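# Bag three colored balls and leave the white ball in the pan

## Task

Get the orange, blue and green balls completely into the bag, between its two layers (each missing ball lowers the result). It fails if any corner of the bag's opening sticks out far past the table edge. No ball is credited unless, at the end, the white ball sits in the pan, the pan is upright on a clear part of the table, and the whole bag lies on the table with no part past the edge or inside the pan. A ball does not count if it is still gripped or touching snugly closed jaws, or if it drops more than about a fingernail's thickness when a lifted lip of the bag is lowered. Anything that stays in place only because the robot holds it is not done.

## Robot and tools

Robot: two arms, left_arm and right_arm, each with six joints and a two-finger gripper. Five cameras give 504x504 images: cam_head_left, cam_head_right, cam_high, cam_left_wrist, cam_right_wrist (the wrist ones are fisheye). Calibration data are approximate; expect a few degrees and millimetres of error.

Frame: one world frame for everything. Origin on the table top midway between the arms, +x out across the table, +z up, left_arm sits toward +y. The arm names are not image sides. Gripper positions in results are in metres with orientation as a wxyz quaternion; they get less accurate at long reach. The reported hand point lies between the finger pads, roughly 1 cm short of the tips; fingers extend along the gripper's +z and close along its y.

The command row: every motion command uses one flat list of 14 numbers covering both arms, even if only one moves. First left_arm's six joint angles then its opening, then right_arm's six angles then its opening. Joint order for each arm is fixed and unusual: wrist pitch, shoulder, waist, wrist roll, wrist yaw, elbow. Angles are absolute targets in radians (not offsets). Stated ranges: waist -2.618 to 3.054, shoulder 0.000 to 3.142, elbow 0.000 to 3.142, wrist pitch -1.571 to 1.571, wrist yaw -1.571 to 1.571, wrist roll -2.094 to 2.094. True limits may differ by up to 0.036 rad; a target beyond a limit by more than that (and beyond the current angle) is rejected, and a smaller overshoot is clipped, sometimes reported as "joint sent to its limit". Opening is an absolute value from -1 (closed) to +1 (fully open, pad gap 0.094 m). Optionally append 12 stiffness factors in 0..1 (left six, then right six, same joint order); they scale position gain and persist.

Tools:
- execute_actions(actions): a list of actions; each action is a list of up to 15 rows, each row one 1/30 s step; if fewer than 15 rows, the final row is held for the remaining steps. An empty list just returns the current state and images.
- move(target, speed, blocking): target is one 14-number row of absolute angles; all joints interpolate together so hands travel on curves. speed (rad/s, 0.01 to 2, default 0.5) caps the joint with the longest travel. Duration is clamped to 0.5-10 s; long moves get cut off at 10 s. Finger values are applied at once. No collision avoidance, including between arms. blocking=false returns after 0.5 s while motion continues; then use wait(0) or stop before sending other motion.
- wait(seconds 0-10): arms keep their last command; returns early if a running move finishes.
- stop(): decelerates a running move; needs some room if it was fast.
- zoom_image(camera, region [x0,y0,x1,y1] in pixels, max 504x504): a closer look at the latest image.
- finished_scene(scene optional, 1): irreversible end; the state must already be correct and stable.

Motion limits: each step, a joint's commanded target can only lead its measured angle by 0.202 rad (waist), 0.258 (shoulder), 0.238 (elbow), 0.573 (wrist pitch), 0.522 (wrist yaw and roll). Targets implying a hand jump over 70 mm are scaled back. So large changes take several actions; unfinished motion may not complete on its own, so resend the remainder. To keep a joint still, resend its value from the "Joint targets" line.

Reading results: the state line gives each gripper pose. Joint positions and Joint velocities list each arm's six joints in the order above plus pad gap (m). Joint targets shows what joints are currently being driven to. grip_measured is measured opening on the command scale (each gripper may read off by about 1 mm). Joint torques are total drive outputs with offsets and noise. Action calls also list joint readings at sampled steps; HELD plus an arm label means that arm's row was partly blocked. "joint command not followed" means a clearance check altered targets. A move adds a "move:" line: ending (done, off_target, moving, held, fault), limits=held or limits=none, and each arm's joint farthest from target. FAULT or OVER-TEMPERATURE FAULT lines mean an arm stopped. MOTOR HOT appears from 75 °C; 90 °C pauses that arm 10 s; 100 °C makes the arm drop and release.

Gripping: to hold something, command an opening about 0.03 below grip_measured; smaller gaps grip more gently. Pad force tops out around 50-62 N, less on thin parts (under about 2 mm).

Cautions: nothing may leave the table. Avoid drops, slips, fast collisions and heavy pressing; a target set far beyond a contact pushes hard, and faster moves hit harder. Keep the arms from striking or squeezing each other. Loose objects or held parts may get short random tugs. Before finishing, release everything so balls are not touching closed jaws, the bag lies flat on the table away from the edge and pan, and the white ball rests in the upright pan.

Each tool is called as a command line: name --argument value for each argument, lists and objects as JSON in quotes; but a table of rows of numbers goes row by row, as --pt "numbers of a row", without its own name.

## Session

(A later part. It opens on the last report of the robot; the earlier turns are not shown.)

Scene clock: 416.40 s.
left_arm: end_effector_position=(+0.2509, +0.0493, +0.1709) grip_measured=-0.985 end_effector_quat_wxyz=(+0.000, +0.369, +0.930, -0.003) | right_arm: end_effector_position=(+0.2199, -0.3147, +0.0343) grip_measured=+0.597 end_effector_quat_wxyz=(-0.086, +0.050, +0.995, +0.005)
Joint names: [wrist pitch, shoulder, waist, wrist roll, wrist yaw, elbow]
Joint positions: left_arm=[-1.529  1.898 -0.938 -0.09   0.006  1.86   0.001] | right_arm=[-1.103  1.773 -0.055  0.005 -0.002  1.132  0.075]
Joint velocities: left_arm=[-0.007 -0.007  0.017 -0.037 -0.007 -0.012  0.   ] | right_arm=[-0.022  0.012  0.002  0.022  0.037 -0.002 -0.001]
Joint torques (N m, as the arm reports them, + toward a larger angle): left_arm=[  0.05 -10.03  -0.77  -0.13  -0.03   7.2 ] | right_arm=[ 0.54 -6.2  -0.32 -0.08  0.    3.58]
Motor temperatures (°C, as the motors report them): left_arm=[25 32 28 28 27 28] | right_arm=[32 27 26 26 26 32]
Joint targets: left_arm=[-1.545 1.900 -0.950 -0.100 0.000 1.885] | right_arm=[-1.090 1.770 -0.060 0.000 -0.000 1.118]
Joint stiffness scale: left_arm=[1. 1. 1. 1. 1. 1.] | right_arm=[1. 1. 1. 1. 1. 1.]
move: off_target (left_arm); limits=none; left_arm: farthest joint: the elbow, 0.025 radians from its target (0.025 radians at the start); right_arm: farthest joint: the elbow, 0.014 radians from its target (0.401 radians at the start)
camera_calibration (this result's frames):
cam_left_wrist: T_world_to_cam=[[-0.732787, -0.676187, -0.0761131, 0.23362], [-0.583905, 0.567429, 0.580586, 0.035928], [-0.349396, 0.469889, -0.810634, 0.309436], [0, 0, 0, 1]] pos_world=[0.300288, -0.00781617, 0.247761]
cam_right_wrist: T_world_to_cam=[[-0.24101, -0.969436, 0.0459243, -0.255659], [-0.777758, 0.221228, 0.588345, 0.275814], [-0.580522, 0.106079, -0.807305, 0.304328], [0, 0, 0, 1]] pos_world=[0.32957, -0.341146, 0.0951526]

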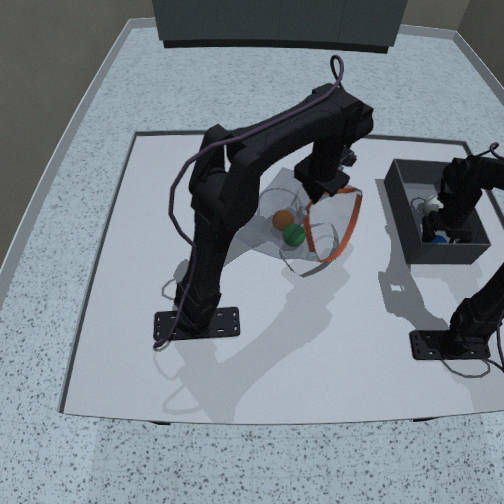

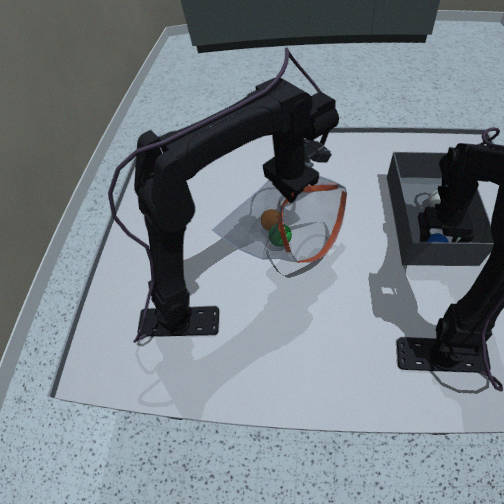

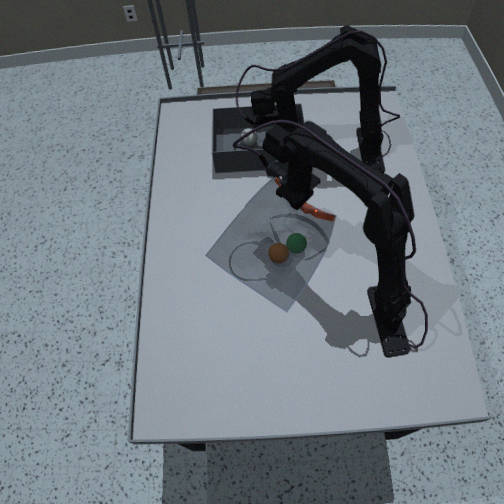

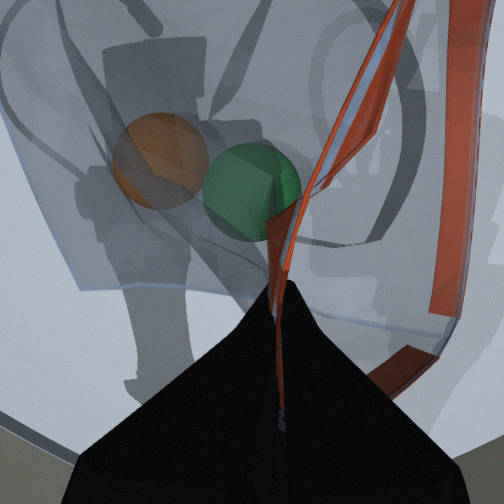

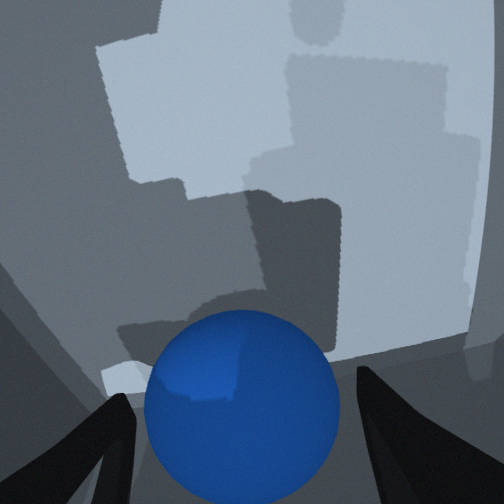

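execute_actions --actions '[[[-1.545,1.90,-0.95,-0.1,0,1.885,-1,-1.09,1.77,-0.06,0,0,1.118,0.3]],[[-1.545,1.90,-0.95,-0.1,0,1.885,-1,-1.09,1.77,-0.06,0,0,1.118,0.11]]]'

move --target '[-1.545,1.90,-0.95,-0.1,0,1.885,-1,-1.3,1.5,-0.06,0,0,1.42,0.11]' --speed 0.35

move --target '[-1.545,1.90,-0.95,-0.1,0,1.885,-1,-0.15,0.84,0.87,0,0,0.46,0.11]' --speed 0.8

move --target '[-1.545,1.90,-0.95,-0.1,0,1.885,-1,0.665,1.62,0.87,0,0,0.48,0.11]' --speed 0.4

Scene clock: 423.40 s.
left_arm: end_effector_position=(+0.2509, +0.0494, +0.1709) grip_measured=-0.985 end_effector_quat_wxyz=(+0.000, +0.369, +0.930, -0.003) | right_arm: end_effector_position=(+0.2200, -0.3147, +0.0342) grip_measured=+0.118 end_effector_quat_wxyz=(-0.086, +0.050, +0.995, +0.005)
Joint names: [wrist pitch, shoulder, waist, wrist roll, wrist yaw, elbow]
Joint positions: left_arm=[-1.529  1.898 -0.938 -0.09   0.005  1.86   0.001] | right_arm=[-1.103  1.773 -0.055  0.005 -0.002  1.132  0.053]
Joint velocities: left_arm=[-0.007  0.007  0.012  0.007 -0.007 -0.002  0.   ] | right_arm=[ 0.022 -0.007  0.027  0.007  0.037 -0.002 -0.001]
Joint torques (N m, as the arm reports them, + toward a larger angle): left_arm=[  0.05 -10.05  -0.78  -0.14  -0.03   7.23] | right_arm=[ 0.54 -6.19 -0.33 -0.08  0.    3.56]
Motor temperatures (°C, as the motors report them): left_arm=[25 32 28 28 27 28] | right_arm=[31 27 26 26 26 32]
Joint targets: left_arm=[-1.545 1.900 -0.950 -0.100 0.000 1.885] | right_arm=[-1.090 1.770 -0.060 0.000 0.000 1.118]
Joint stiffness scale: left_arm=[1. 1. 1. 1. 1. 1.] | right_arm=[1. 1. 1. 1. 1. 1.]
Step readings (joint positions; steps 1 to 15: 1st action; 16 to 30: 2nd action):
0: left_arm=[-1.529 1.898 -0.938 -0.090 0.006 1.860] | right_arm=[-1.103 1.773 -0.055 0.005 -0.002 1.132]
1: left_arm=[-1.529 1.898 -0.938 -0.090 0.006 1.860] | right_arm=[-1.103 1.773 -0.055 0.005 -0.002 1.132]
2: left_arm=[-1.529 1.898 -0.938 -0.090 0.006 1.860] | right_arm=[-1.103 1.773 -0.055 0.005 -0.002 1.132]
4: left_arm=[-1.529 1.898 -0.938 -0.090 0.006 1.860] | right_arm=[-1.103 1.773 -0.055 0.005 -0.002 1.132]
8: left_arm=[-1.529 1.898 -0.938 -0.090 0.006 1.860] | right_arm=[-1.103 1.773 -0.055 0.005 -0.002 1.132]
15: left_arm=[-1.529 1.898 -0.938 -0.090 0.005 1.860] | right_arm=[-1.103 1.773 -0.055 0.005 -0.002 1.132]
16: left_arm=[-1.529 1.898 -0.938 -0.090 0.005 1.860] | right_arm=[-1.103 1.773 -0.055 0.005 -0.002 1.132]
17: left_arm=[-1.529 1.898 -0.938 -0.090 0.005 1.860] | right_arm=[-1.103 1.773 -0.055 0.005 -0.002 1.132]
19: left_arm=[-1.529 1.898 -0.938 -0.090 0.005 1.860] | right_arm=[-1.103 1.773 -0.055 0.005 -0.002 1.132]
23: left_arm=[-1.529 1.898 -0.938 -0.090 0.005 1.860] | right_arm=[-1.103 1.773 -0.055 0.005 -0.002 1.132]
30: Joint positions above
camera_calibration (this result's frames):
cam_left_wrist: T_world_to_cam=[[-0.732765, -0.676169, -0.0764934, 0.233746], [-0.584071, 0.567281, 0.580563, 0.0359854], [-0.349165, 0.470093, -0.810614, 0.309361], [0, 0, 0, 1]] pos_world=[0.300317, -0.00779046, 0.24776]
cam_right_wrist: T_world_to_cam=[[-0.240663, -0.969527, 0.0458034, -0.255746], [-0.778069, 0.220919, 0.58805, 0.275879], [-0.58025, 0.105884, -0.807526, 0.304256], [0, 0, 0, 1]] pos_world=[0.329649, -0.341115, 0.0951778]

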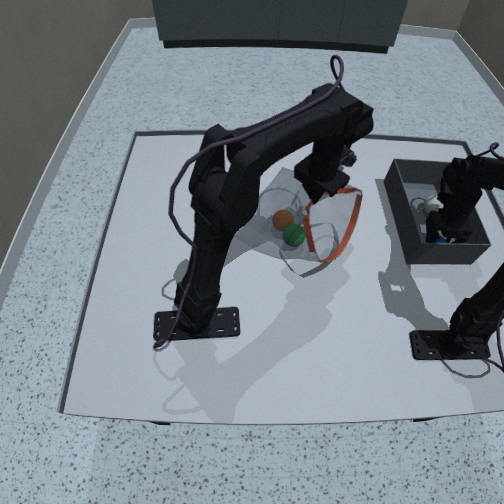

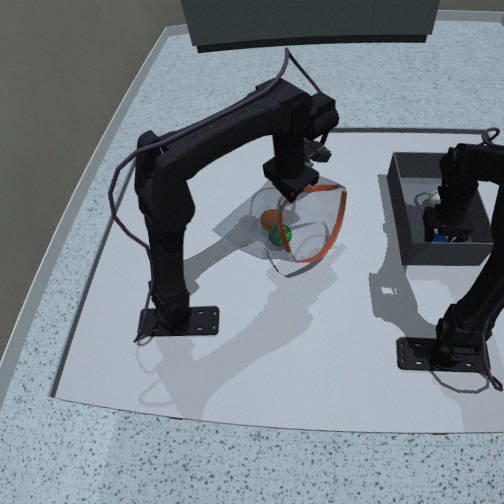

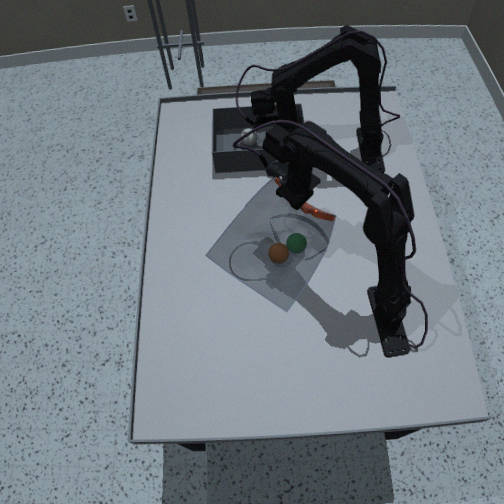

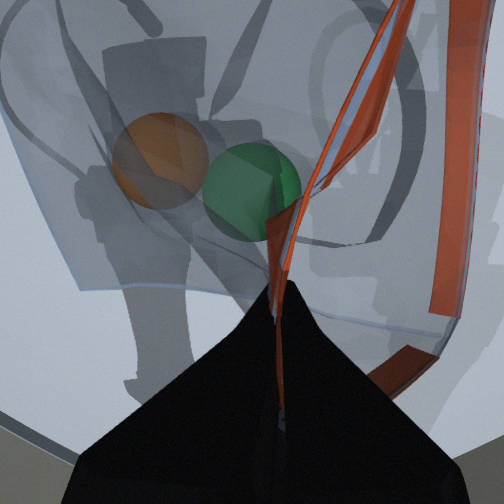

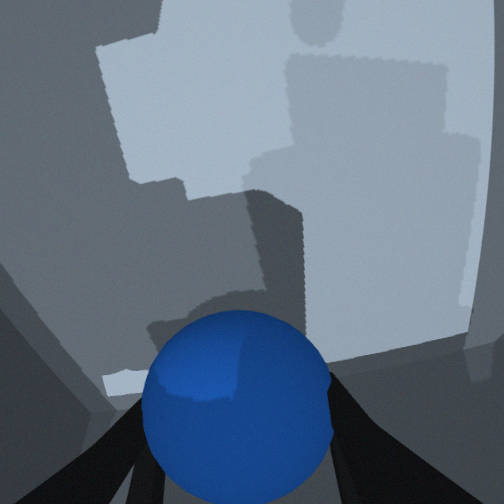

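Scene clock: 424.90 s.
left_arm: end_effector_position=(+0.2509, +0.0494, +0.1709) grip_measured=-0.985 end_effector_quat_wxyz=(+0.000, +0.369, +0.930, -0.003) | right_arm: end_effector_position=(+0.2501, -0.3176, +0.1660) grip_measured=+0.118 end_effector_quat_wxyz=(+0.077, +0.050, +0.996, -0.003)
Joint names: [wrist pitch, shoulder, waist, wrist roll, wrist yaw, elbow]
Joint positions: left_arm=[-1.529  1.898 -0.938 -0.09   0.005  1.86   0.001] | right_arm=[-1.293  1.511 -0.055  0.005 -0.002  1.388  0.053]
Joint velocities: left_arm=[-0.007 -0.012 -0.017  0.022  0.022 -0.027 -0.001] | right_arm=[-0.051  0.007 -0.007 -0.007  0.007 -0.017  0.   ]
Joint torques (N m, as the arm reports them, + toward a larger angle): left_arm=[  0.06 -10.03  -0.78  -0.12  -0.02   7.25] | right_arm=[ 1.   -5.47 -0.34 -0.08  0.    7.19]
Motor temperatures (°C, as the motors report them): left_arm=[25 32 28 28 27 28] | right_arm=[31 27 26 26 26 32]
Joint targets: left_arm=[-1.545 1.900 -0.950 -0.100 -0.000 1.885] | right_arm=[-1.300 1.500 -0.060 0.000 -0.000 1.420]
Joint stiffness scale: left_arm=[1. 1. 1. 1. 1. 1.] | right_arm=[1. 1. 1. 1. 1. 1.]
move: off_target (left_arm, right_arm); limits=none; left_arm: farthest joint: the elbow, 0.025 radians from its target (0.025 radians at the start); right_arm: farthest joint: the elbow, 0.032 radians from its target (0.288 radians at the start)
camera_calibration (this result's frames):
cam_left_wrist: T_world_to_cam=[[-0.732765, -0.676169, -0.0764934, 0.233746], [-0.584071, 0.567281, 0.580563, 0.0359854], [-0.349165, 0.470093, -0.810614, 0.309361], [0, 0, 0, 1]] pos_world=[0.300317, -0.00779046, 0.24776]
cam_right_wrist: T_world_to_cam=[[-0.247573, -0.968863, -0.00361757, -0.247202], [-0.923865, 0.234946, 0.302114, 0.310854], [-0.291857, 0.0781373, -0.953265, 0.371639], [0, 0, 0, 1]] pos_world=[0.334453, -0.341577, 0.259462]

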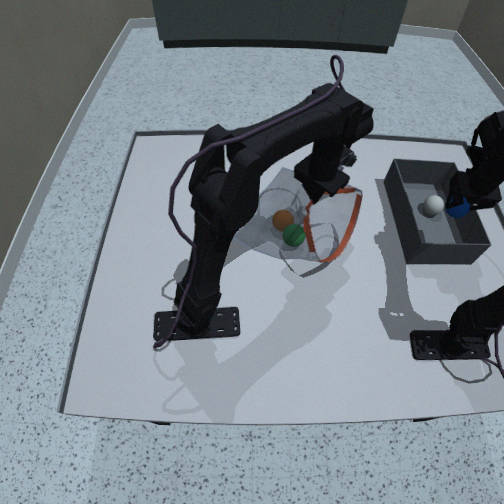

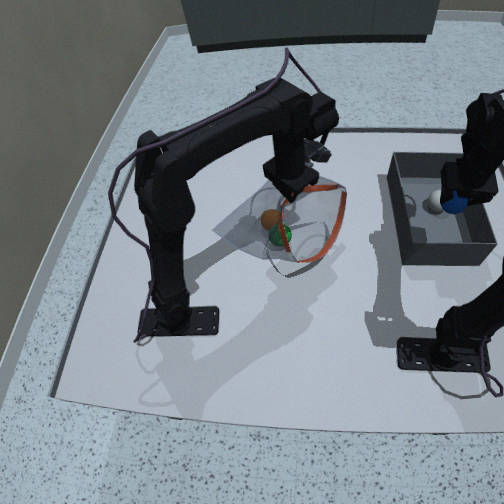

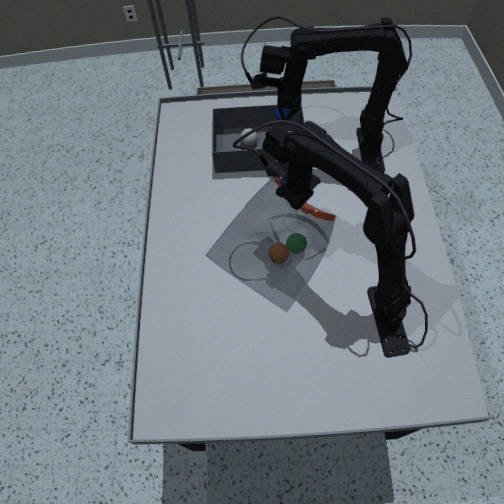

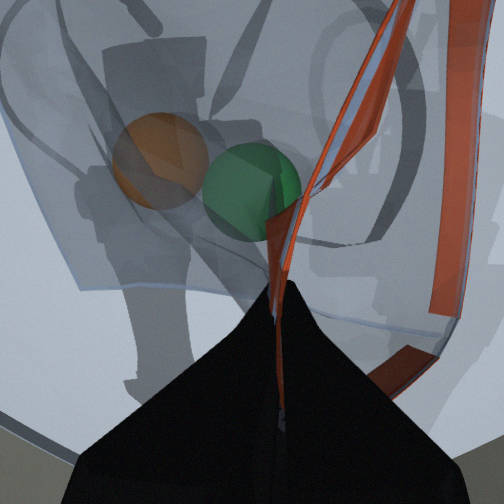

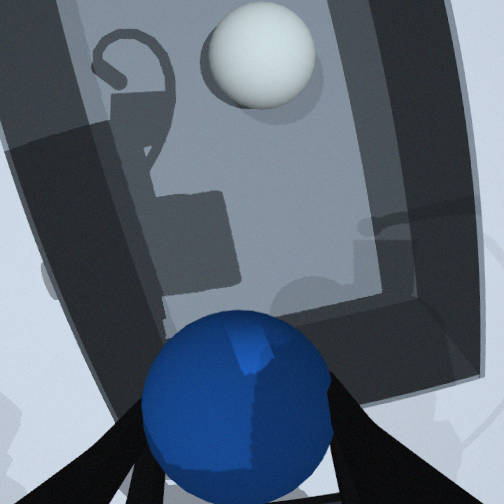

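Scene clock: 427.20 s.
left_arm: end_effector_position=(+0.2509, +0.0494, +0.1709) grip_measured=-0.985 end_effector_quat_wxyz=(+0.000, +0.369, +0.930, -0.003) | right_arm: end_effector_position=(+0.1683, -0.0655, +0.1492) grip_measured=+0.118 end_effector_quat_wxyz=(+0.443, -0.346, +0.804, +0.194)
Joint names: [wrist pitch, shoulder, waist, wrist roll, wrist yaw, elbow]
Joint positions: left_arm=[-1.529  1.898 -0.938 -0.09   0.005  1.86   0.001] | right_arm=[-0.171  0.861  0.859  0.005 -0.001  0.471  0.053]
Joint velocities: left_arm=[ 0.007 -0.017 -0.002 -0.066  0.007  0.002  0.   ] | right_arm=[-0.037  0.002 -0.002 -0.007 -0.066  0.002  0.   ]
Joint torques (N m, as the arm reports them, + toward a larger angle): left_arm=[  0.05 -10.03  -0.77  -0.13  -0.03   7.25] | right_arm=[ 2.6  -2.47  0.81 -0.08 -0.01  5.36]
Motor temperatures (°C, as the motors report them): left_arm=[25 32 28 28 27 28] | right_arm=[31 27 26 26 26 32]
Joint targets: left_arm=[-1.545 1.900 -0.950 -0.100 0.000 1.885] | right_arm=[-0.150 0.840 0.870 -0.000 0.000 0.460]
Joint stiffness scale: left_arm=[1. 1. 1. 1. 1. 1.] | right_arm=[1. 1. 1. 1. 1. 1.]
move: off_target (left_arm, right_arm); limits=none; left_arm: farthest joint: the elbow, 0.025 radians from its target (0.025 radians at the start); right_arm: farthest joint: the shoulder, 0.021 radians from its target (0.671 radians at the start)
camera_calibration (this result's frames):
cam_left_wrist: T_world_to_cam=[[-0.732765, -0.676169, -0.0764934, 0.233746], [-0.584071, 0.567281, 0.580563, 0.0359854], [-0.349165, 0.470093, -0.810614, 0.309361], [0, 0, 0, 1]] pos_world=[0.300317, -0.00779046, 0.24776]
cam_right_wrist: T_world_to_cam=[[0.653529, -0.747633, -0.118088, -0.143365], [-0.684334, -0.516977, -0.514219, 0.213354], [0.323399, 0.416869, -0.84949, 0.215221], [0, 0, 0, 1]] pos_world=[0.170096, -0.0866039, 0.275609]

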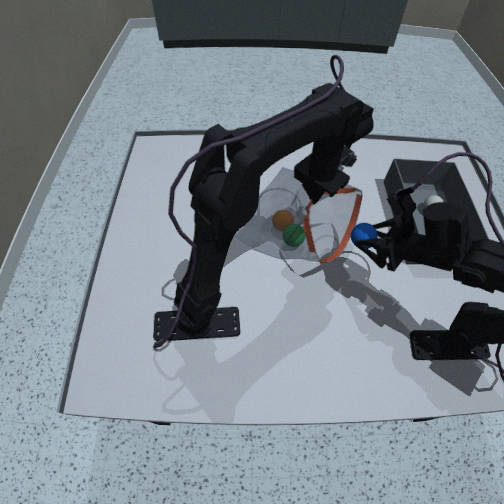

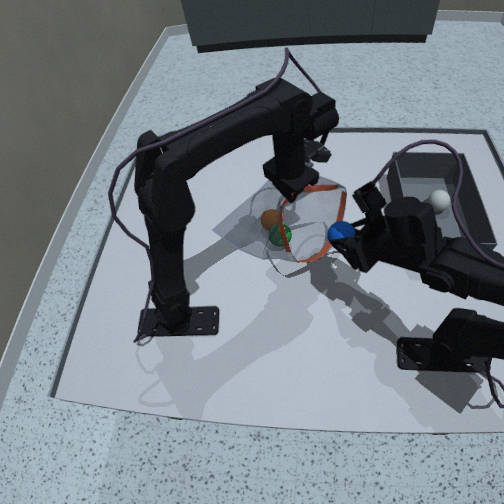

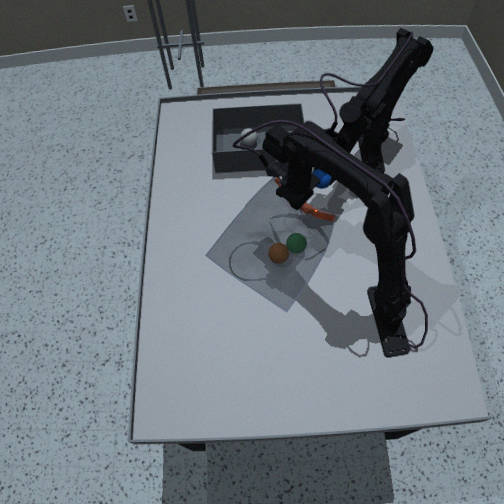

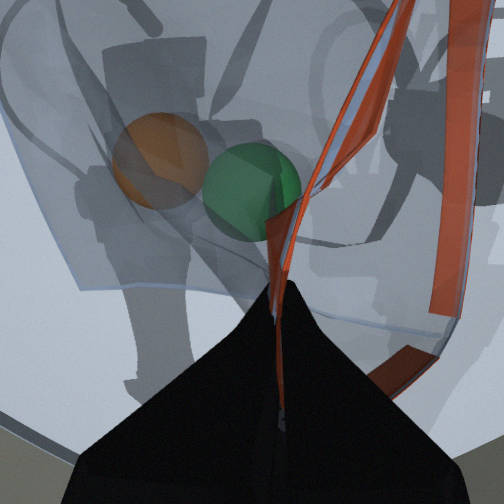

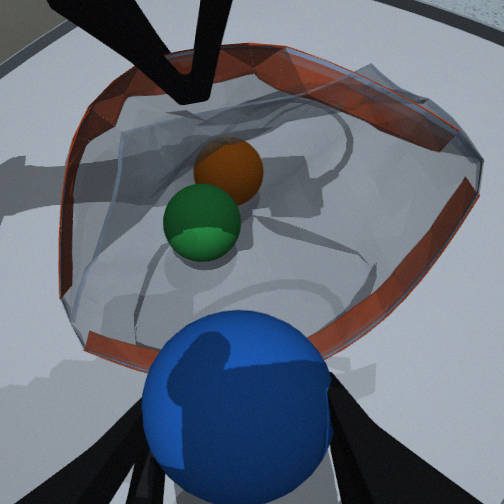

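Scene clock: 430.03 s.
left_arm: end_effector_position=(+0.2509, +0.0494, +0.1709) grip_measured=-0.985 end_effector_quat_wxyz=(+0.000, +0.369, +0.930, -0.003) | right_arm: end_effector_position=(+0.2352, +0.0059, +0.0633) grip_measured=+0.118 end_effector_quat_wxyz=(+0.466, -0.341, +0.791, +0.204)
Joint names: [wrist pitch, shoulder, waist, wrist roll, wrist yaw, elbow]
Joint positions: left_arm=[-1.529  1.898 -0.938 -0.09   0.005  1.86   0.001] | right_arm=[ 0.644  1.62   0.859  0.005 -0.001  0.471  0.053]
Joint velocities: left_arm=[ 0.007  0.002  0.002 -0.022  0.037 -0.002  0.   ] | right_arm=[ 0.037 -0.007  0.002 -0.051 -0.095 -0.007  0.001]
Joint torques (N m, as the arm reports them, + toward a larger angle): left_arm=[  0.05 -10.03  -0.76  -0.13  -0.03   7.23] | right_arm=[ 2.63 -4.8   0.79 -0.08  0.    5.05]
Motor temperatures (°C, as the motors report them): left_arm=[25 32 28 28 27 28] | right_arm=[32 27 26 26 26 32]
Joint targets: left_arm=[-1.545 1.900 -0.950 -0.100 0.000 1.885] | right_arm=[0.665 1.620 0.870 0.000 0.000 0.480]
Joint stiffness scale: left_arm=[1. 1. 1. 1. 1. 1.] | right_arm=[1. 1. 1. 1. 1. 1.]
move: off_target (left_arm, right_arm); limits=none; left_arm: farthest joint: the elbow, 0.025 radians from its target (0.025 radians at the start); right_arm: farthest joint: the wrist pitch, 0.021 radians from its target (0.836 radians at the start)
camera_calibration (this result's frames):
cam_left_wrist: T_world_to_cam=[[-0.732765, -0.676169, -0.0764934, 0.233746], [-0.584071, 0.567281, 0.580563, 0.0359854], [-0.349165, 0.470093, -0.810614, 0.309361], [0, 0, 0, 1]] pos_world=[0.300317, -0.00779046, 0.24776]
cam_right_wrist: T_world_to_cam=[[0.658161, -0.742691, -0.123424, -0.144649], [-0.663715, -0.494981, -0.560782, 0.249837], [0.355395, 0.451003, -0.818713, 0.0812063], [0, 0, 0, 1]] pos_world=[0.232163, -0.0203894, 0.188736]

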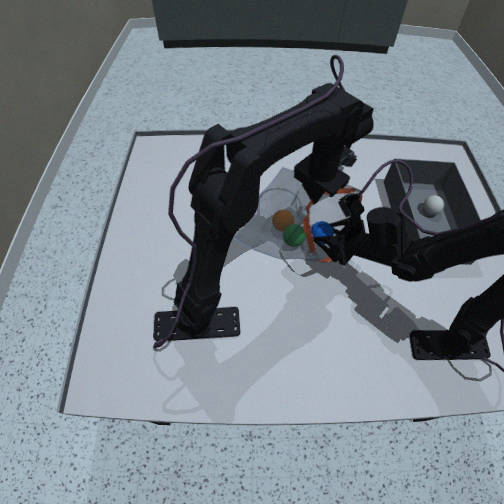

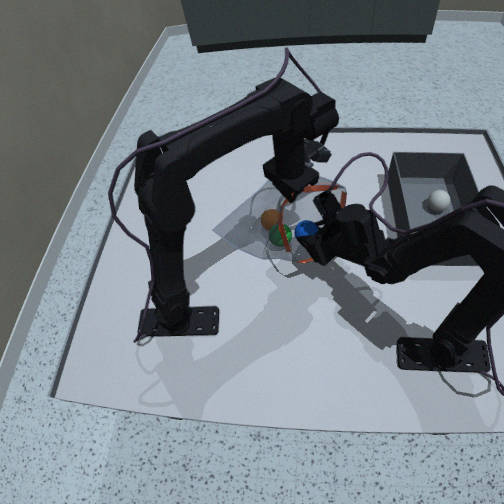

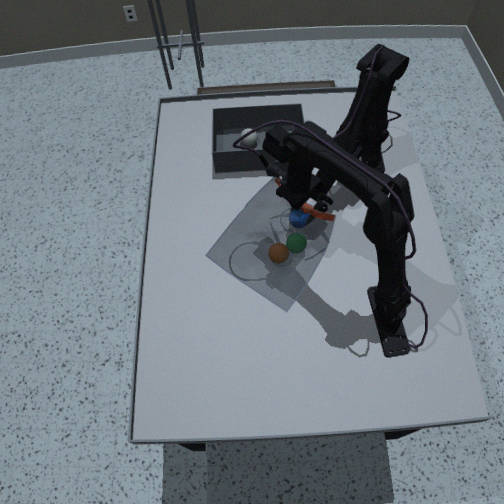

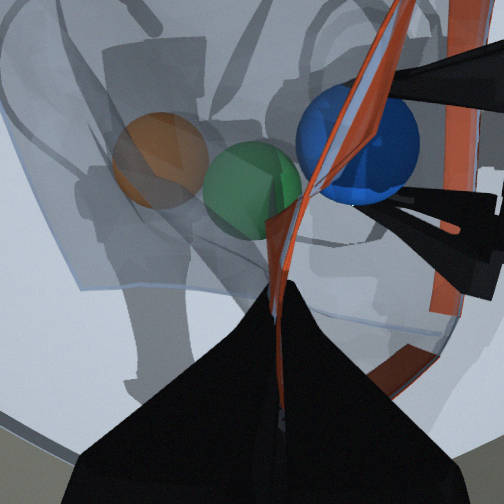

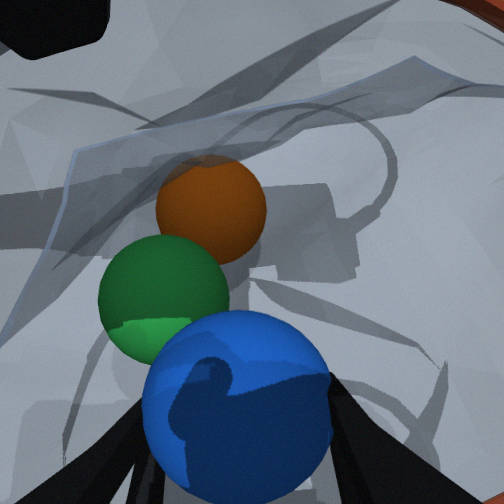

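Lower slightly, release, and retreat.

execute_actions --actions '[[[-1.545,1.90,-0.95,-0.1,0,1.885,-1,0.665,1.645,0.87,0,0,0.48,0.11]],[[-1.545,1.90,-0.95,-0.1,0,1.885,-1,0.665,1.645,0.87,0,0,0.48,0.3]],[[-1.545,1.90,-0.95,-0.1,0,1.885,-1,0.665,1.645,0.87,0,0,0.48,0.3]]]'

move --target '[-1.545,1.90,-0.95,-0.1,0,1.885,-1,-0.4,0.5,0.87,0,0,0.48,0.3]' --speed 0.8

Scene clock: 436.13 s.
left_arm: end_effector_position=(+0.2509, +0.0495, +0.1709) grip_measured=-0.985 end_effector_quat_wxyz=(+0.000, +0.369, +0.930, -0.003) | right_arm: end_effector_position=(+0.2348, +0.0054, +0.0555) grip_measured=+0.297 end_effector_quat_wxyz=(+0.459, -0.343, +0.795, +0.201)
Joint names: [wrist pitch, shoulder, waist, wrist roll, wrist yaw, elbow]
Joint positions: left_arm=[-1.53   1.898 -0.938 -0.09   0.005  1.86   0.001] | right_arm=[ 0.651  1.643  0.859  0.005 -0.001  0.471  0.061]
Joint velocities: left_arm=[ 0.066 -0.012 -0.012 -0.051  0.037 -0.007  0.001] | right_arm=[ 0.066 -0.007  0.002  0.007  0.037 -0.012 -0.   ]
Joint torques (N m, as the arm reports them, + toward a larger angle): left_arm=[  0.05 -10.    -0.78  -0.13  -0.02   7.29] | right_arm=[ 2.54 -4.79  0.8  -0.08  0.    4.96]
Motor temperatures (°C, as the motors report them): left_arm=[25 32 28 28 27 28] | right_arm=[33 27 26 26 26 32]
Joint targets: left_arm=[-1.545 1.900 -0.950 -0.100 0.000 1.885] | right_arm=[0.665 1.645 0.870 -0.000 -0.000 0.480]
Joint stiffness scale: left_arm=[1. 1. 1. 1. 1. 1.] | right_arm=[1. 1. 1. 1. 1. 1.]
Step readings (joint positions; steps 1 to 15: 1st action; 16 to 30: 2nd action; 31 to 45: 3rd action):
0: left_arm=[-1.529 1.898 -0.938 -0.090 0.005 1.860] | right_arm=[0.645 1.620 0.859 0.005 -0.001 0.471]
1: left_arm=[-1.529 1.898 -0.938 -0.090 0.005 1.860] | right_arm=[0.647 1.622 0.859 0.005 -0.001 0.471]
2: left_arm=[-1.529 1.898 -0.938 -0.090 0.005 1.860] | right_arm=[0.650 1.628 0.859 0.005 -0.001 0.471]
4: left_arm=[-1.529 1.898 -0.938 -0.090 0.005 1.860] | right_arm=[0.651 1.638 0.859 0.005 -0.001 0.471]
8: left_arm=[-1.529 1.898 -0.938 -0.090 0.005 1.860] | right_arm=[0.651 1.643 0.859 0.005 -0.001 0.471]
15: left_arm=[-1.529 1.898 -0.938 -0.090 0.005 1.860] | right_arm=[0.651 1.643 0.859 0.005 -0.001 0.471]
16: left_arm=[-1.529 1.898 -0.938 -0.090 0.005 1.860] | right_arm=[0.651 1.643 0.859 0.005 -0.001 0.471]
17: left_arm=[-1.529 1.898 -0.938 -0.090 0.005 1.860] | right_arm=[0.651 1.643 0.859 0.005 -0.001 0.471]
19: left_arm=[-1.529 1.898 -0.938 -0.090 0.005 1.860] | right_arm=[0.651 1.643 0.859 0.005 -0.001 0.471]
23: left_arm=[-1.530 1.898 -0.938 -0.090 0.005 1.860] | right_arm=[0.651 1.643 0.859 0.005 -0.001 0.471]
30: left_arm=[-1.530 1.898 -0.938 -0.090 0.005 1.860] | right_arm=[0.651 1.643 0.859 0.005 -0.001 0.471]
31: left_arm=[-1.530 1.898 -0.938 -0.090 0.005 1.860] | right_arm=[0.651 1.643 0.859 0.005 -0.001 0.471]
32: left_arm=[-1.530 1.898 -0.938 -0.090 0.005 1.860] | right_arm=[0.651 1.643 0.859 0.005 -0.001 0.471]
34: left_arm=[-1.530 1.898 -0.938 -0.090 0.005 1.860] | right_arm=[0.651 1.643 0.859 0.005 -0.001 0.471]
38: left_arm=[-1.530 1.898 -0.938 -0.090 0.005 1.860] | right_arm=[0.651 1.643 0.859 0.005 -0.001 0.471]
45: Joint positions above
camera_calibration (this result's frames):
cam_left_wrist: T_world_to_cam=[[-0.732784, -0.676147, -0.0765011, 0.233753], [-0.583925, 0.567115, 0.580872, 0.0358269], [-0.34937, 0.470325, -0.810392, 0.309307], [0, 0, 0, 1]] pos_world=[0.300273, -0.00774143, 0.247731]
cam_right_wrist: T_world_to_cam=[[0.65669, -0.744261, -0.121795, -0.145408], [-0.670359, -0.502068, -0.546394, 0.24573], [0.34551, 0.440458, -0.828625, 0.0781316], [0, 0, 0, 1]] pos_world=[0.23322, -0.019262, 0.181297]

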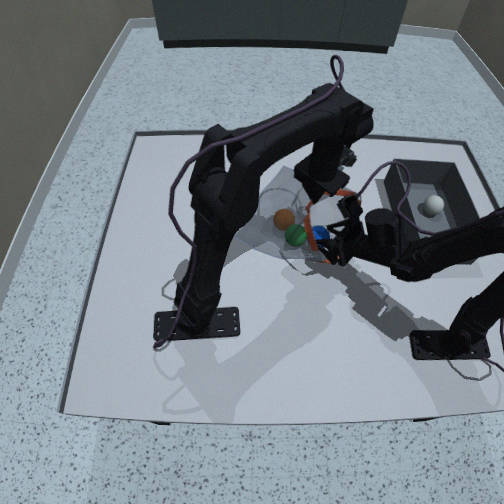

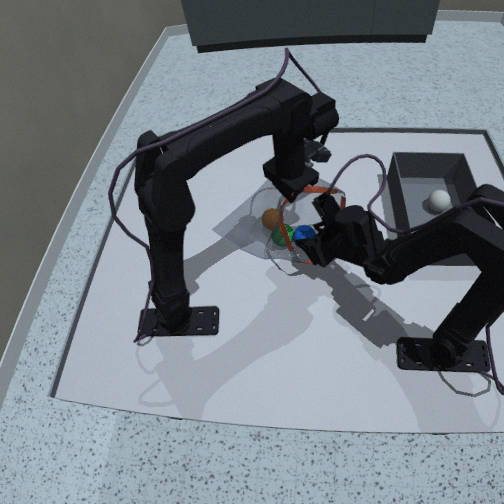

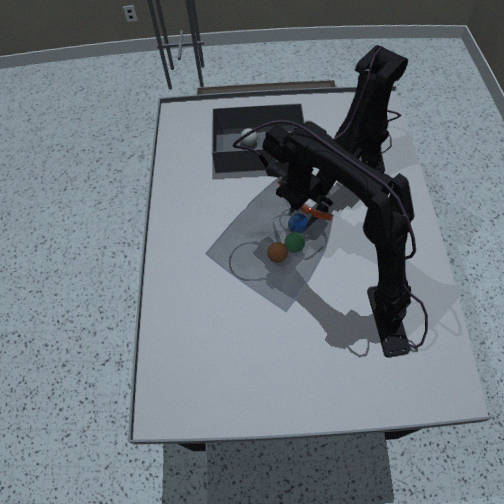

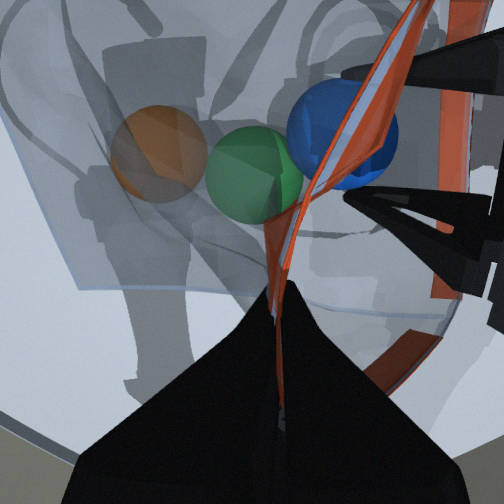

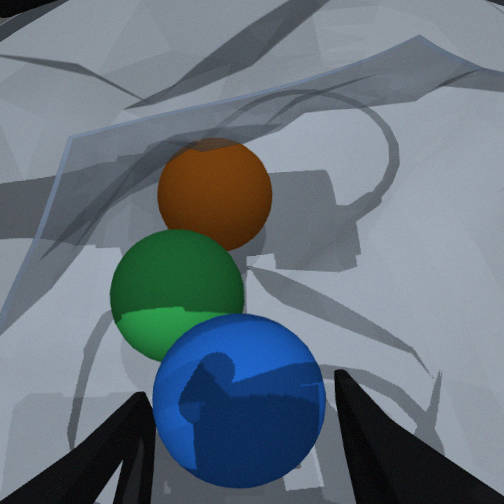

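Scene clock: 438.40 s.
left_arm: end_effector_position=(+0.2509, +0.0495, +0.1709) grip_measured=-0.985 end_effector_quat_wxyz=(+0.000, +0.369, +0.930, -0.003) | right_arm: end_effector_position=(+0.1373, -0.0986, +0.1922) grip_measured=+0.297 end_effector_quat_wxyz=(+0.491, -0.334, +0.775, +0.215)
Joint names: [wrist pitch, shoulder, waist, wrist roll, wrist yaw, elbow]
Joint positions: left_arm=[-1.53   1.898 -0.938 -0.09   0.005  1.86   0.001] | right_arm=[-0.396  0.514  0.859  0.005 -0.001  0.471  0.061]
Joint velocities: left_arm=[ 0.007  0.012  0.007  0.007 -0.037  0.007  0.   ] | right_arm=[-0.022 -0.022 -0.012  0.022  0.037 -0.012  0.001]
Joint torques (N m, as the arm reports them, + toward a larger angle): left_arm=[  0.06 -10.01  -0.77  -0.13  -0.02   7.25] | right_arm=[ 2.4  -0.2   0.79 -0.08  0.    6.56]
Motor temperatures (°C, as the motors report them): left_arm=[25 32 28 28 27 28] | right_arm=[33 27 26 26 26 32]
Joint targets: left_arm=[-1.545 1.900 -0.950 -0.100 0.000 1.885] | right_arm=[-0.400 0.500 0.870 0.000 -0.000 0.480]
Joint stiffness scale: left_arm=[1. 1. 1. 1. 1. 1.] | right_arm=[1. 1. 1. 1. 1. 1.]
move: off_target (left_arm); limits=none; left_arm: farthest joint: the elbow, 0.025 radians from its target (0.025 radians at the start); right_arm: farthest joint: the shoulder, 0.014 radians from its target (1.143 radians at the start)
camera_calibration (this result's frames):
cam_left_wrist: T_world_to_cam=[[-0.732784, -0.676147, -0.0765011, 0.233753], [-0.583925, 0.567115, 0.580872, 0.0358269], [-0.34937, 0.470325, -0.810392, 0.309307], [0, 0, 0, 1]] pos_world=[0.300273, -0.00774143, 0.247731]
cam_right_wrist: T_world_to_cam=[[0.663797, -0.736679, -0.129142, -0.140957], [-0.63753, -0.467046, -0.612718, 0.214578], [0.391061, 0.489052, -0.779679, 0.260012], [0, 0, 0, 1]] pos_world=[0.128686, -0.130782, 0.315998]

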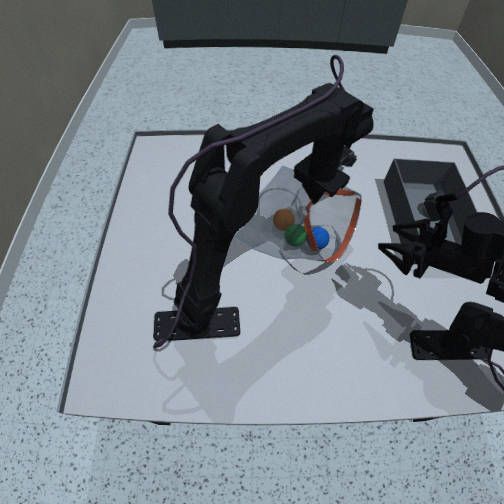

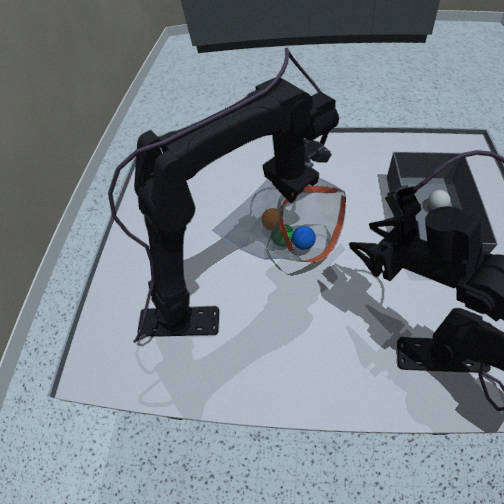

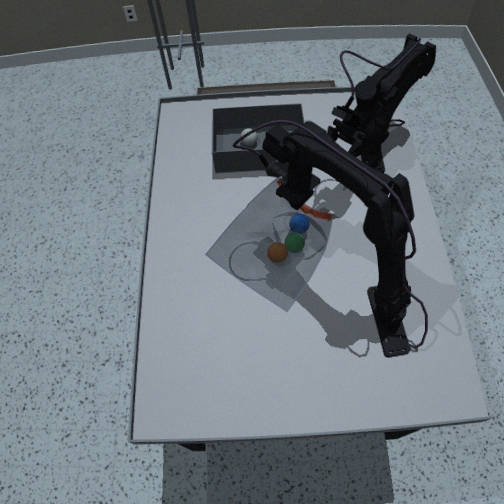

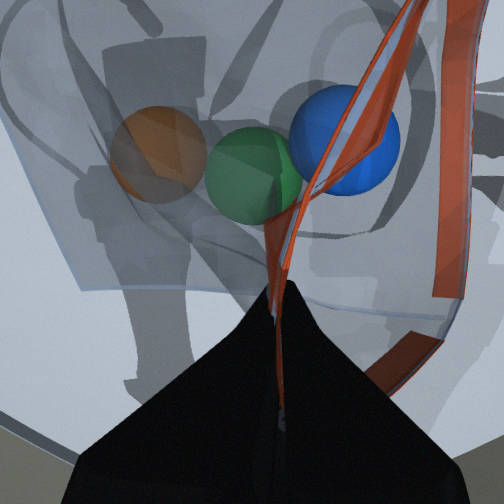

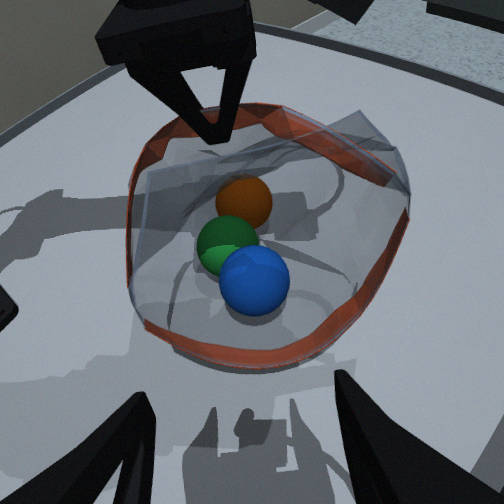

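move --target '[-1.57,1.79,-1.15,-0.3,-0.6,1.885,-1,-0.4,0.5,0.4,0,0,0.48,0.3]' --speed 0.2

Scene clock: 447.57 s.
left_arm: end_effector_position=(+0.2720, +0.0692, +0.2275) grip_measured=-0.985 end_effector_quat_wxyz=(+0.201, +0.346, +0.893, +0.205) | right_arm: end_effector_position=(+0.2027, -0.1945, +0.1921) grip_measured=+0.297 end_effector_quat_wxyz=(+0.526, -0.154, +0.830, +0.101)
Joint names: [wrist pitch, shoulder, waist, wrist roll, wrist yaw, elbow]
Joint positions: left_arm=[-1.554  1.812 -1.139 -0.288 -0.579  1.86   0.001] | right_arm=[-0.397  0.514  0.412  0.005 -0.001  0.471  0.061]
Joint velocities: left_arm=[-0.037  0.002 -0.007 -0.007  0.051 -0.012  0.001] | right_arm=[ 0.007 -0.002  0.017  0.007 -0.037 -0.007 -0.001]
Joint torques (N m, as the arm reports them, + toward a larger angle): left_arm=[  0.16 -11.43  -0.74  -0.16  -0.43   7.19] | right_arm=[ 2.4  -0.23 -0.83 -0.08  0.    6.57]
Motor temperatures (°C, as the motors report them): left_arm=[25 32 28 28 27 28] | right_arm=[33 27 26 26 26 32]
Joint targets: left_arm=[-1.570 1.790 -1.150 -0.300 -0.600 1.885] | right_arm=[-0.400 0.500 0.400 -0.000 0.000 0.480]
Joint stiffness scale: left_arm=[1. 1. 1. 1. 1. 1.] | right_arm=[1. 1. 1. 1. 1. 1.]
move: off_target (left_arm); limits=none; left_arm: farthest joint: the elbow, 0.025 radians from its target (0.025 radians at the start); right_arm: farthest joint: the shoulder, 0.014 radians from its target (0.014 radians at the start)
camera_calibration (this result's frames):
cam_left_wrist: T_world_to_cam=[[-0.539925, -0.604372, -0.585846, 0.3254], [-0.838922, 0.443026, 0.316128, 0.14225], [0.0684868, 0.662165, -0.746222, 0.211817], [0, 0, 0, 1]] pos_world=[0.280521, -0.00661576, 0.303727]
cam_right_wrist: T_world_to_cam=[[0.280688, -0.95108, -0.129078, -0.219172], [-0.777115, -0.14627, -0.612125, 0.301965], [0.5633, 0.272125, -0.780155, 0.204189], [0, 0, 0, 1]] pos_world=[0.18116, -0.219847, 0.315849]

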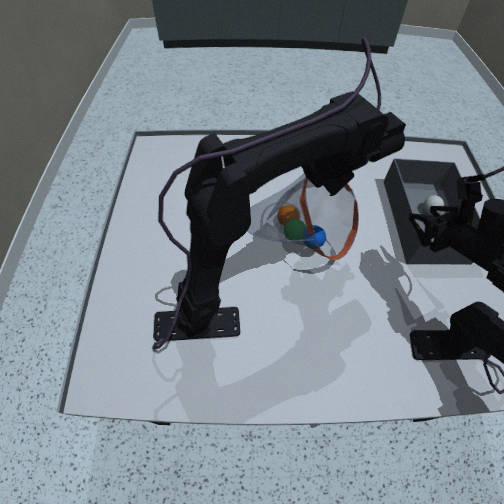

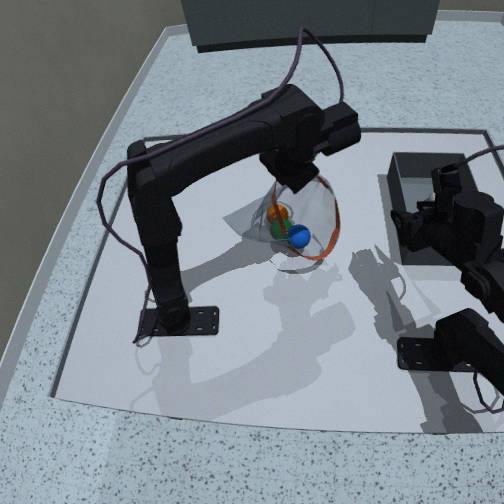

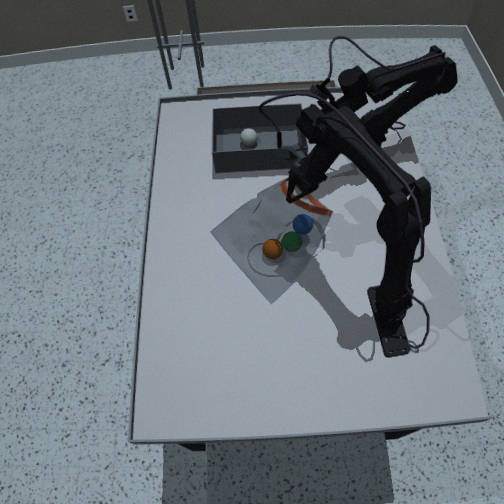

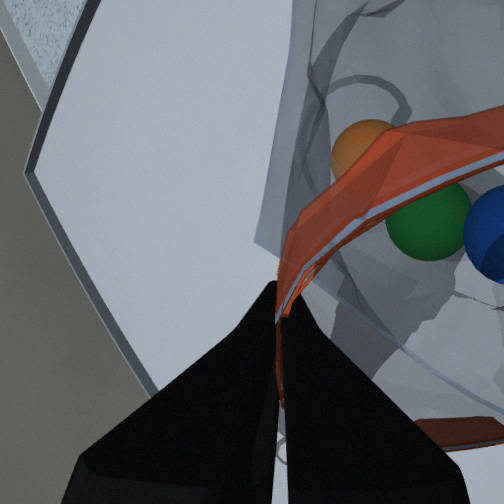

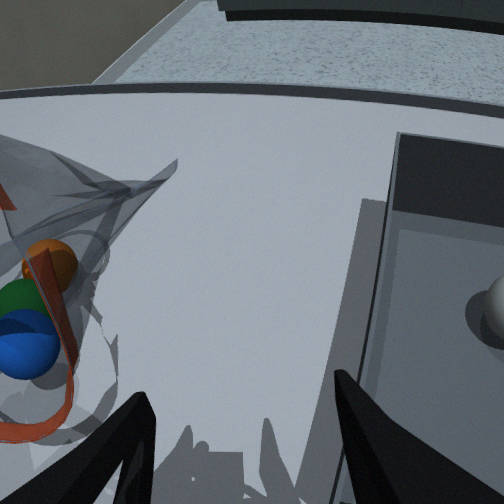

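move --target '[-1.57,1.63,-1.27,-0.35,-0.6,1.885,-1,-0.4,0.5,0.4,0,0,0.48,0.3]' --speed 0.08

Scene clock: 453.90 s.
left_arm: end_effector_position=(+0.2324, +0.0611, +0.2776) grip_measured=-0.985 end_effector_quat_wxyz=(+0.272, +0.354, +0.885, +0.134) | right_arm: end_effector_position=(+0.2027, -0.1945, +0.1921) grip_measured=+0.297 end_effector_quat_wxyz=(+0.526, -0.154, +0.830, +0.101)
Joint names: [wrist pitch, shoulder, waist, wrist roll, wrist yaw, elbow]
Joint positions: left_arm=[-1.556  1.65  -1.259 -0.337 -0.579  1.86   0.001] | right_arm=[-0.397  0.514  0.412  0.005 -0.001  0.471  0.061]
Joint velocities: left_arm=[-0.037 -0.002 -0.002 -0.051 -0.007 -0.002 -0.001] | right_arm=[-0.022 -0.007 -0.007 -0.007 -0.081 -0.012 -0.001]
Joint torques (N m, as the arm reports them, + toward a larger angle): left_arm=[ 0.44 -9.54 -0.73 -0.16 -0.46  7.1 ] | right_arm=[ 2.4  -0.24 -0.82 -0.08  0.    6.56]
Motor temperatures (°C, as the motors report them): left_arm=[25 32 28 28 27 28] | right_arm=[33 26 26 26 26 32]
Joint targets: left_arm=[-1.570 1.630 -1.270 -0.350 -0.600 1.885] | right_arm=[-0.400 0.500 0.400 -0.000 -0.000 0.480]
Joint stiffness scale: left_arm=[1. 1. 1. 1. 1. 1.] | right_arm=[1. 1. 1. 1. 1. 1.]
move: off_target (left_arm); limits=none; left_arm: farthest joint: the elbow, 0.025 radians from its target (0.025 radians at the start); right_arm: farthest joint: the shoulder, 0.014 radians from its target (0.014 radians at the start)
camera_calibration (this result's frames):
cam_left_wrist: T_world_to_cam=[[-0.545308, -0.656411, -0.521309, 0.314957], [-0.81927, 0.548909, 0.165821, 0.127475], [0.177304, 0.517517, -0.837102, 0.266058], [0, 0, 0, 1]] pos_world=[0.229011, -0.000919855, 0.36577]
cam_right_wrist: T_world_to_cam=[[0.280688, -0.95108, -0.129078, -0.219172], [-0.777115, -0.14627, -0.612125, 0.301965], [0.5633, 0.272125, -0.780155, 0.204189], [0, 0, 0, 1]] pos_world=[0.18116, -0.219847, 0.315849]

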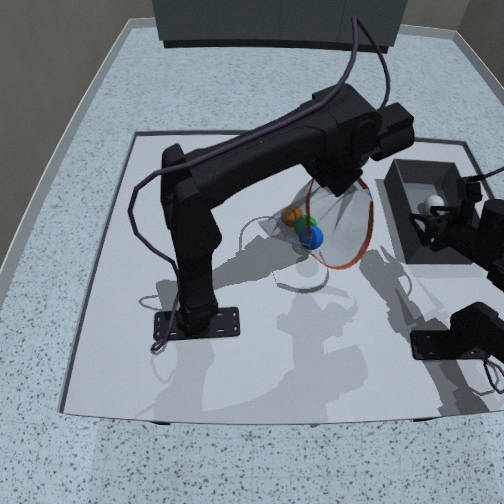

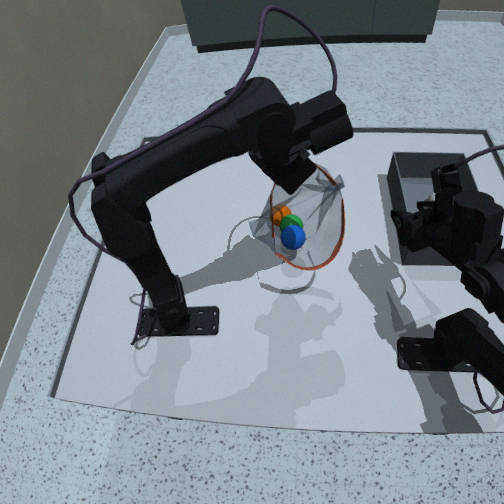

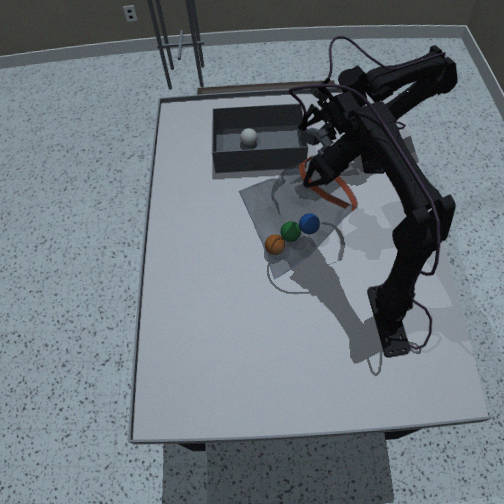

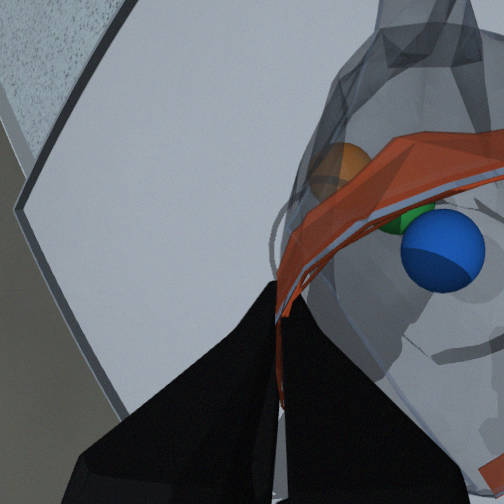

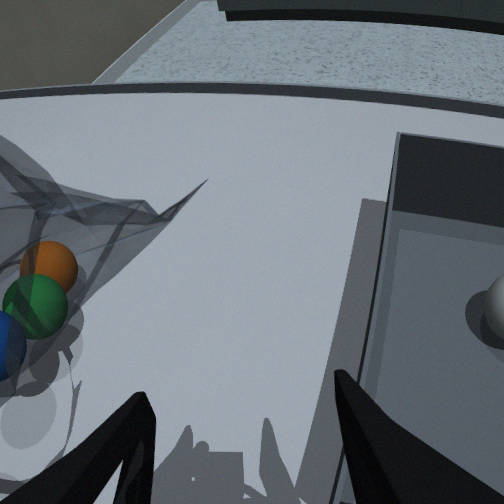

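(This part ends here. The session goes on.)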